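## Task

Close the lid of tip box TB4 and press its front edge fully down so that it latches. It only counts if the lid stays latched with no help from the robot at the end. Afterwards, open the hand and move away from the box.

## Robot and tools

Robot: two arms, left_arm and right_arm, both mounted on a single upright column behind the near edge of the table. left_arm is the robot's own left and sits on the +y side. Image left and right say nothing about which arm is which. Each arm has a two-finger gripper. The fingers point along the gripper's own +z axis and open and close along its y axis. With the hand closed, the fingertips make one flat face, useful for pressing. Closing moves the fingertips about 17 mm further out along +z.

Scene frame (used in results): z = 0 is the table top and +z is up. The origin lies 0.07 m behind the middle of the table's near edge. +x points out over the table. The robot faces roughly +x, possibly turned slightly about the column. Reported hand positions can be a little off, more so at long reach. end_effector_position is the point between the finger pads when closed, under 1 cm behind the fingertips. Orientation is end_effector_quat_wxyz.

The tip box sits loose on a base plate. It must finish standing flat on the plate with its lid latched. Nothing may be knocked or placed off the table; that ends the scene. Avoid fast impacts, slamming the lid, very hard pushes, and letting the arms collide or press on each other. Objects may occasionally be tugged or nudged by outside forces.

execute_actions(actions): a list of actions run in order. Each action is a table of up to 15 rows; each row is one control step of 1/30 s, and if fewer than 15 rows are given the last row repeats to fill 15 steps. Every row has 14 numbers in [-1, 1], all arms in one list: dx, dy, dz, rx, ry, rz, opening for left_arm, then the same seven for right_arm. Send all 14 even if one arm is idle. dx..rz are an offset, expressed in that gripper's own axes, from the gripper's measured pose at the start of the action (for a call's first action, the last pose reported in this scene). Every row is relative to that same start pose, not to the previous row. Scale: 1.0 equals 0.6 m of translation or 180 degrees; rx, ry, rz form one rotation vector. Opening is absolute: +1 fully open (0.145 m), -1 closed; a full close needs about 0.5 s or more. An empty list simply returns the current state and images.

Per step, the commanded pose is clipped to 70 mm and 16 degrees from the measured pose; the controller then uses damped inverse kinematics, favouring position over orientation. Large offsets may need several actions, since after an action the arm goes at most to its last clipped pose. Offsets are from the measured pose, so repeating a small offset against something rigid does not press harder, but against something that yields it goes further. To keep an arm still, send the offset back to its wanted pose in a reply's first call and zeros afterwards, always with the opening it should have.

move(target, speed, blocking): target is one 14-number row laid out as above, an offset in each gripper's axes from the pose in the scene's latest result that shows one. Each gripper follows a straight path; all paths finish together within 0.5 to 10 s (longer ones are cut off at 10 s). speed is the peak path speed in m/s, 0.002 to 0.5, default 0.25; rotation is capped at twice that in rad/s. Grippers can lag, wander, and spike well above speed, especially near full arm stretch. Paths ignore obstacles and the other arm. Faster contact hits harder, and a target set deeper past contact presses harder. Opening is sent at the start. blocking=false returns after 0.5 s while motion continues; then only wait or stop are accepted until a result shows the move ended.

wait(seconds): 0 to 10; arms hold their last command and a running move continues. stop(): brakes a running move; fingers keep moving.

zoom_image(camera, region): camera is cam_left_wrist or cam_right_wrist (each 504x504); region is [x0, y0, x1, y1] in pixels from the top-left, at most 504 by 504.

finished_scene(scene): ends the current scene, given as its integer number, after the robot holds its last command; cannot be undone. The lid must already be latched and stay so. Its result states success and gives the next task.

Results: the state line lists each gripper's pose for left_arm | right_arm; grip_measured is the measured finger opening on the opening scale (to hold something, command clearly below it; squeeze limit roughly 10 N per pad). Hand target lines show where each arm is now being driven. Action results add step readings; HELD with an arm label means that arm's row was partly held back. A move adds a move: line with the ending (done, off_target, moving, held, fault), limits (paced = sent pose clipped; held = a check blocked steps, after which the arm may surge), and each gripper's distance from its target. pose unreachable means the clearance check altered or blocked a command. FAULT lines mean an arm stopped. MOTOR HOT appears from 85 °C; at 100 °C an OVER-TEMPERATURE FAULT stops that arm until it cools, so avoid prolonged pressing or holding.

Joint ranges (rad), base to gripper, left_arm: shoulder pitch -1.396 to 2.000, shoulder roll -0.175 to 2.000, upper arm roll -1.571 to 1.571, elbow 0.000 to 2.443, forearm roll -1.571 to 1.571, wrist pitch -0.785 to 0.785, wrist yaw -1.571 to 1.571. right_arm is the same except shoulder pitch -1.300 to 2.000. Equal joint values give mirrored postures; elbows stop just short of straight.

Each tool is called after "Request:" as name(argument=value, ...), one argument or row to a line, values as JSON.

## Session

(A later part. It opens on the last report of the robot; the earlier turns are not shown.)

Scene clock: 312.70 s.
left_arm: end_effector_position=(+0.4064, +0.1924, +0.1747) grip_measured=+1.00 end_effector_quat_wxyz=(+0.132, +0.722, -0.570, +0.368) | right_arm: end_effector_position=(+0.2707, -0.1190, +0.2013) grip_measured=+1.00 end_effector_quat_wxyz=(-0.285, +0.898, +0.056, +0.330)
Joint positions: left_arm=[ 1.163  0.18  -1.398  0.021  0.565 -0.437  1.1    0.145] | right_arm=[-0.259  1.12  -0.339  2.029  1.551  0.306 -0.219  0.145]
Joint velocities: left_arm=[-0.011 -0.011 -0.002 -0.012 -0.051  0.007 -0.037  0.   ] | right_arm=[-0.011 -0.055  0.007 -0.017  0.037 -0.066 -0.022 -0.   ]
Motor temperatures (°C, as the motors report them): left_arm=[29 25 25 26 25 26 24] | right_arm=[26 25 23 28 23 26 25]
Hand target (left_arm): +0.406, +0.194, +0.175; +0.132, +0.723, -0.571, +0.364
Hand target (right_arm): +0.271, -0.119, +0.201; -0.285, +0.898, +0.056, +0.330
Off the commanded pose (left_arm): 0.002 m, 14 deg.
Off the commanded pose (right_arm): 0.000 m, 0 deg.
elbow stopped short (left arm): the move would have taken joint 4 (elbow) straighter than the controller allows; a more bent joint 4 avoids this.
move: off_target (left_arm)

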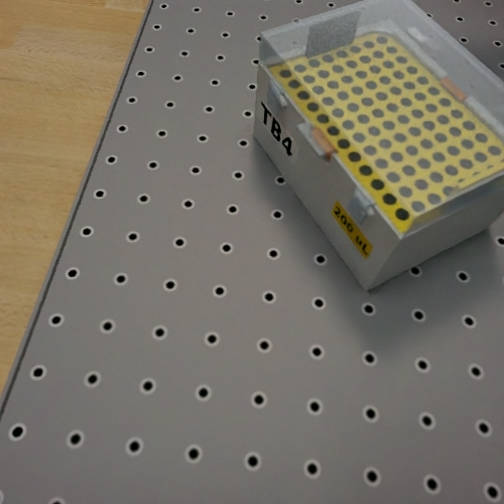

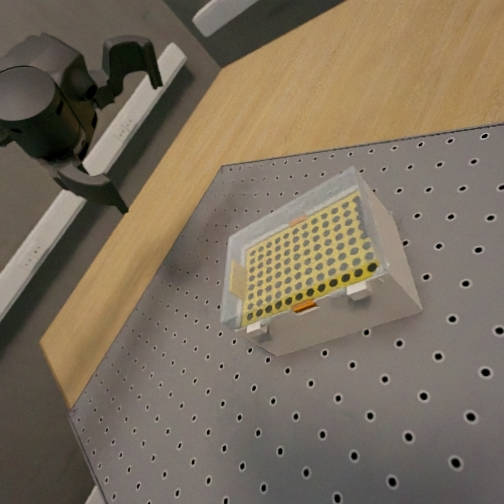

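Request:
move(
  target=[-0.1,0.11,0.0,0,0.13,0,1,0,0,0,0,0,0,1],
  speed=0.15,
)

Scene clock: 328.97 s.
left_arm: end_effector_position=(+0.3383, +0.2157, +0.1188) grip_measured=+1.00 end_effector_quat_wxyz=(+0.185, +0.684, -0.515, +0.482) | right_arm: end_effector_position=(+0.2707, -0.1190, +0.2013) grip_measured=+1.00 end_effector_quat_wxyz=(-0.285, +0.898, +0.056, +0.330)
Joint positions: left_arm=[ 0.872  0.343 -1.165  0.071  0.67  -0.795  1.116  0.145] | right_arm=[-0.259  1.12  -0.339  2.029  1.551  0.306 -0.219  0.145]
Joint velocities: left_arm=[ 0.011  0.011  0.022 -0.012 -0.139  0.051 -0.022 -0.   ] | right_arm=[-0.077  0.033 -0.012 -0.017 -0.022 -0.022  0.037 -0.   ]
Motor temperatures (°C, as the motors report them): left_arm=[30 25 24 26 25 26 24] | right_arm=[26 25 24 28 23 26 25]
Hand target (left_arm): +0.339, +0.215, +0.119; +0.183, +0.683, -0.515, +0.483
Hand target (right_arm): +0.271, -0.119, +0.201; -0.285, +0.898, +0.056, +0.330
Off the commanded pose (left_arm): 0.003 m, 10 deg.
Off the commanded pose (right_arm): 0.000 m, 0 deg.
elbow stopped short (left arm): the move would have taken joint 4 (elbow) straighter than the controller allows; a more bent joint 4 avoids this.
joint sent to its limit (left arm) — the command would take joint 6 (wrist pitch) past its lower limit, so that joint was sent only as far as its limit.
move: off_target (left_arm)

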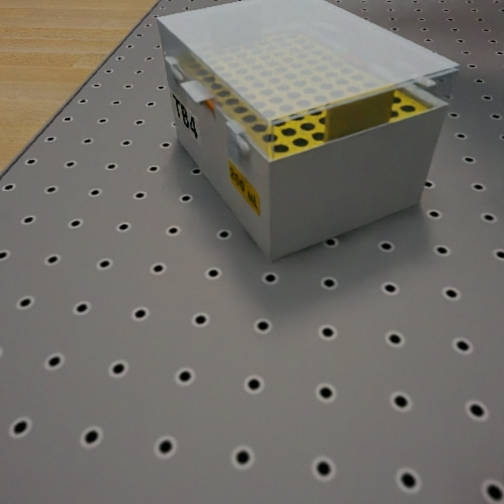

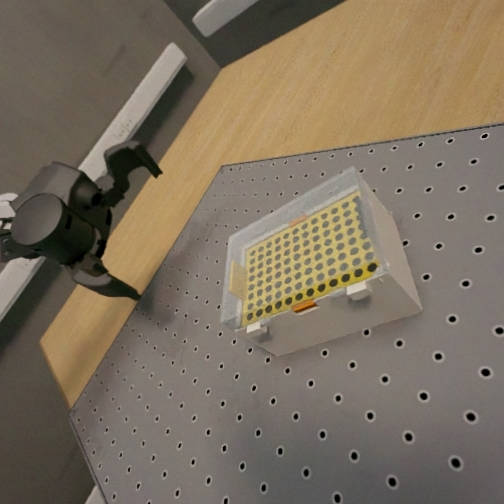

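Request:
zoom_image(
  camera="cam_left_wrist",
  region=[150,40,310,200],
)

Request:
zoom_image(
  camera="cam_left_wrist",
  region=[260,50,470,200],
)

Region (150, 40, 310, 200) of cam_left_wrist's 504x504 image, scaled by 3.150, with more detail than that image has.

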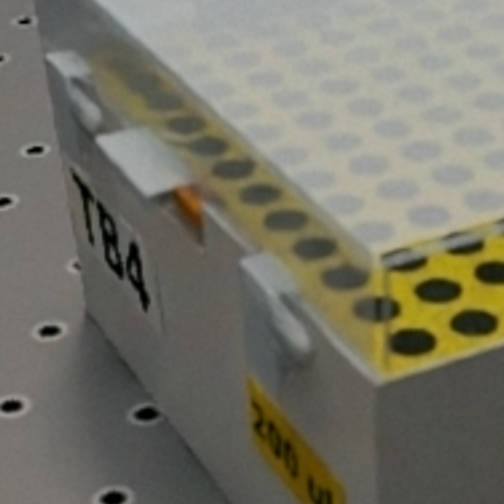

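Region (260, 50, 470, 200) of cam_left_wrist's 504x504 image, scaled by 2.400, with more detail than that image has; it fills the top 360 rows of this view, and the rest is white.

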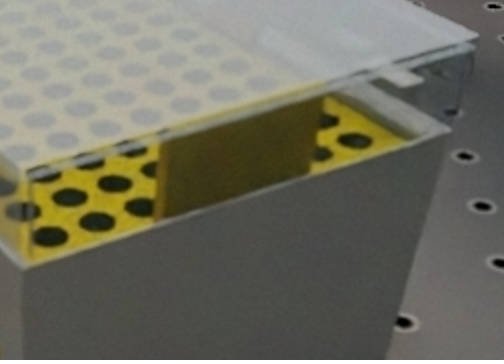

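Request:
finished_scene(
  scene=1,
)

The scene is finished: the task was done.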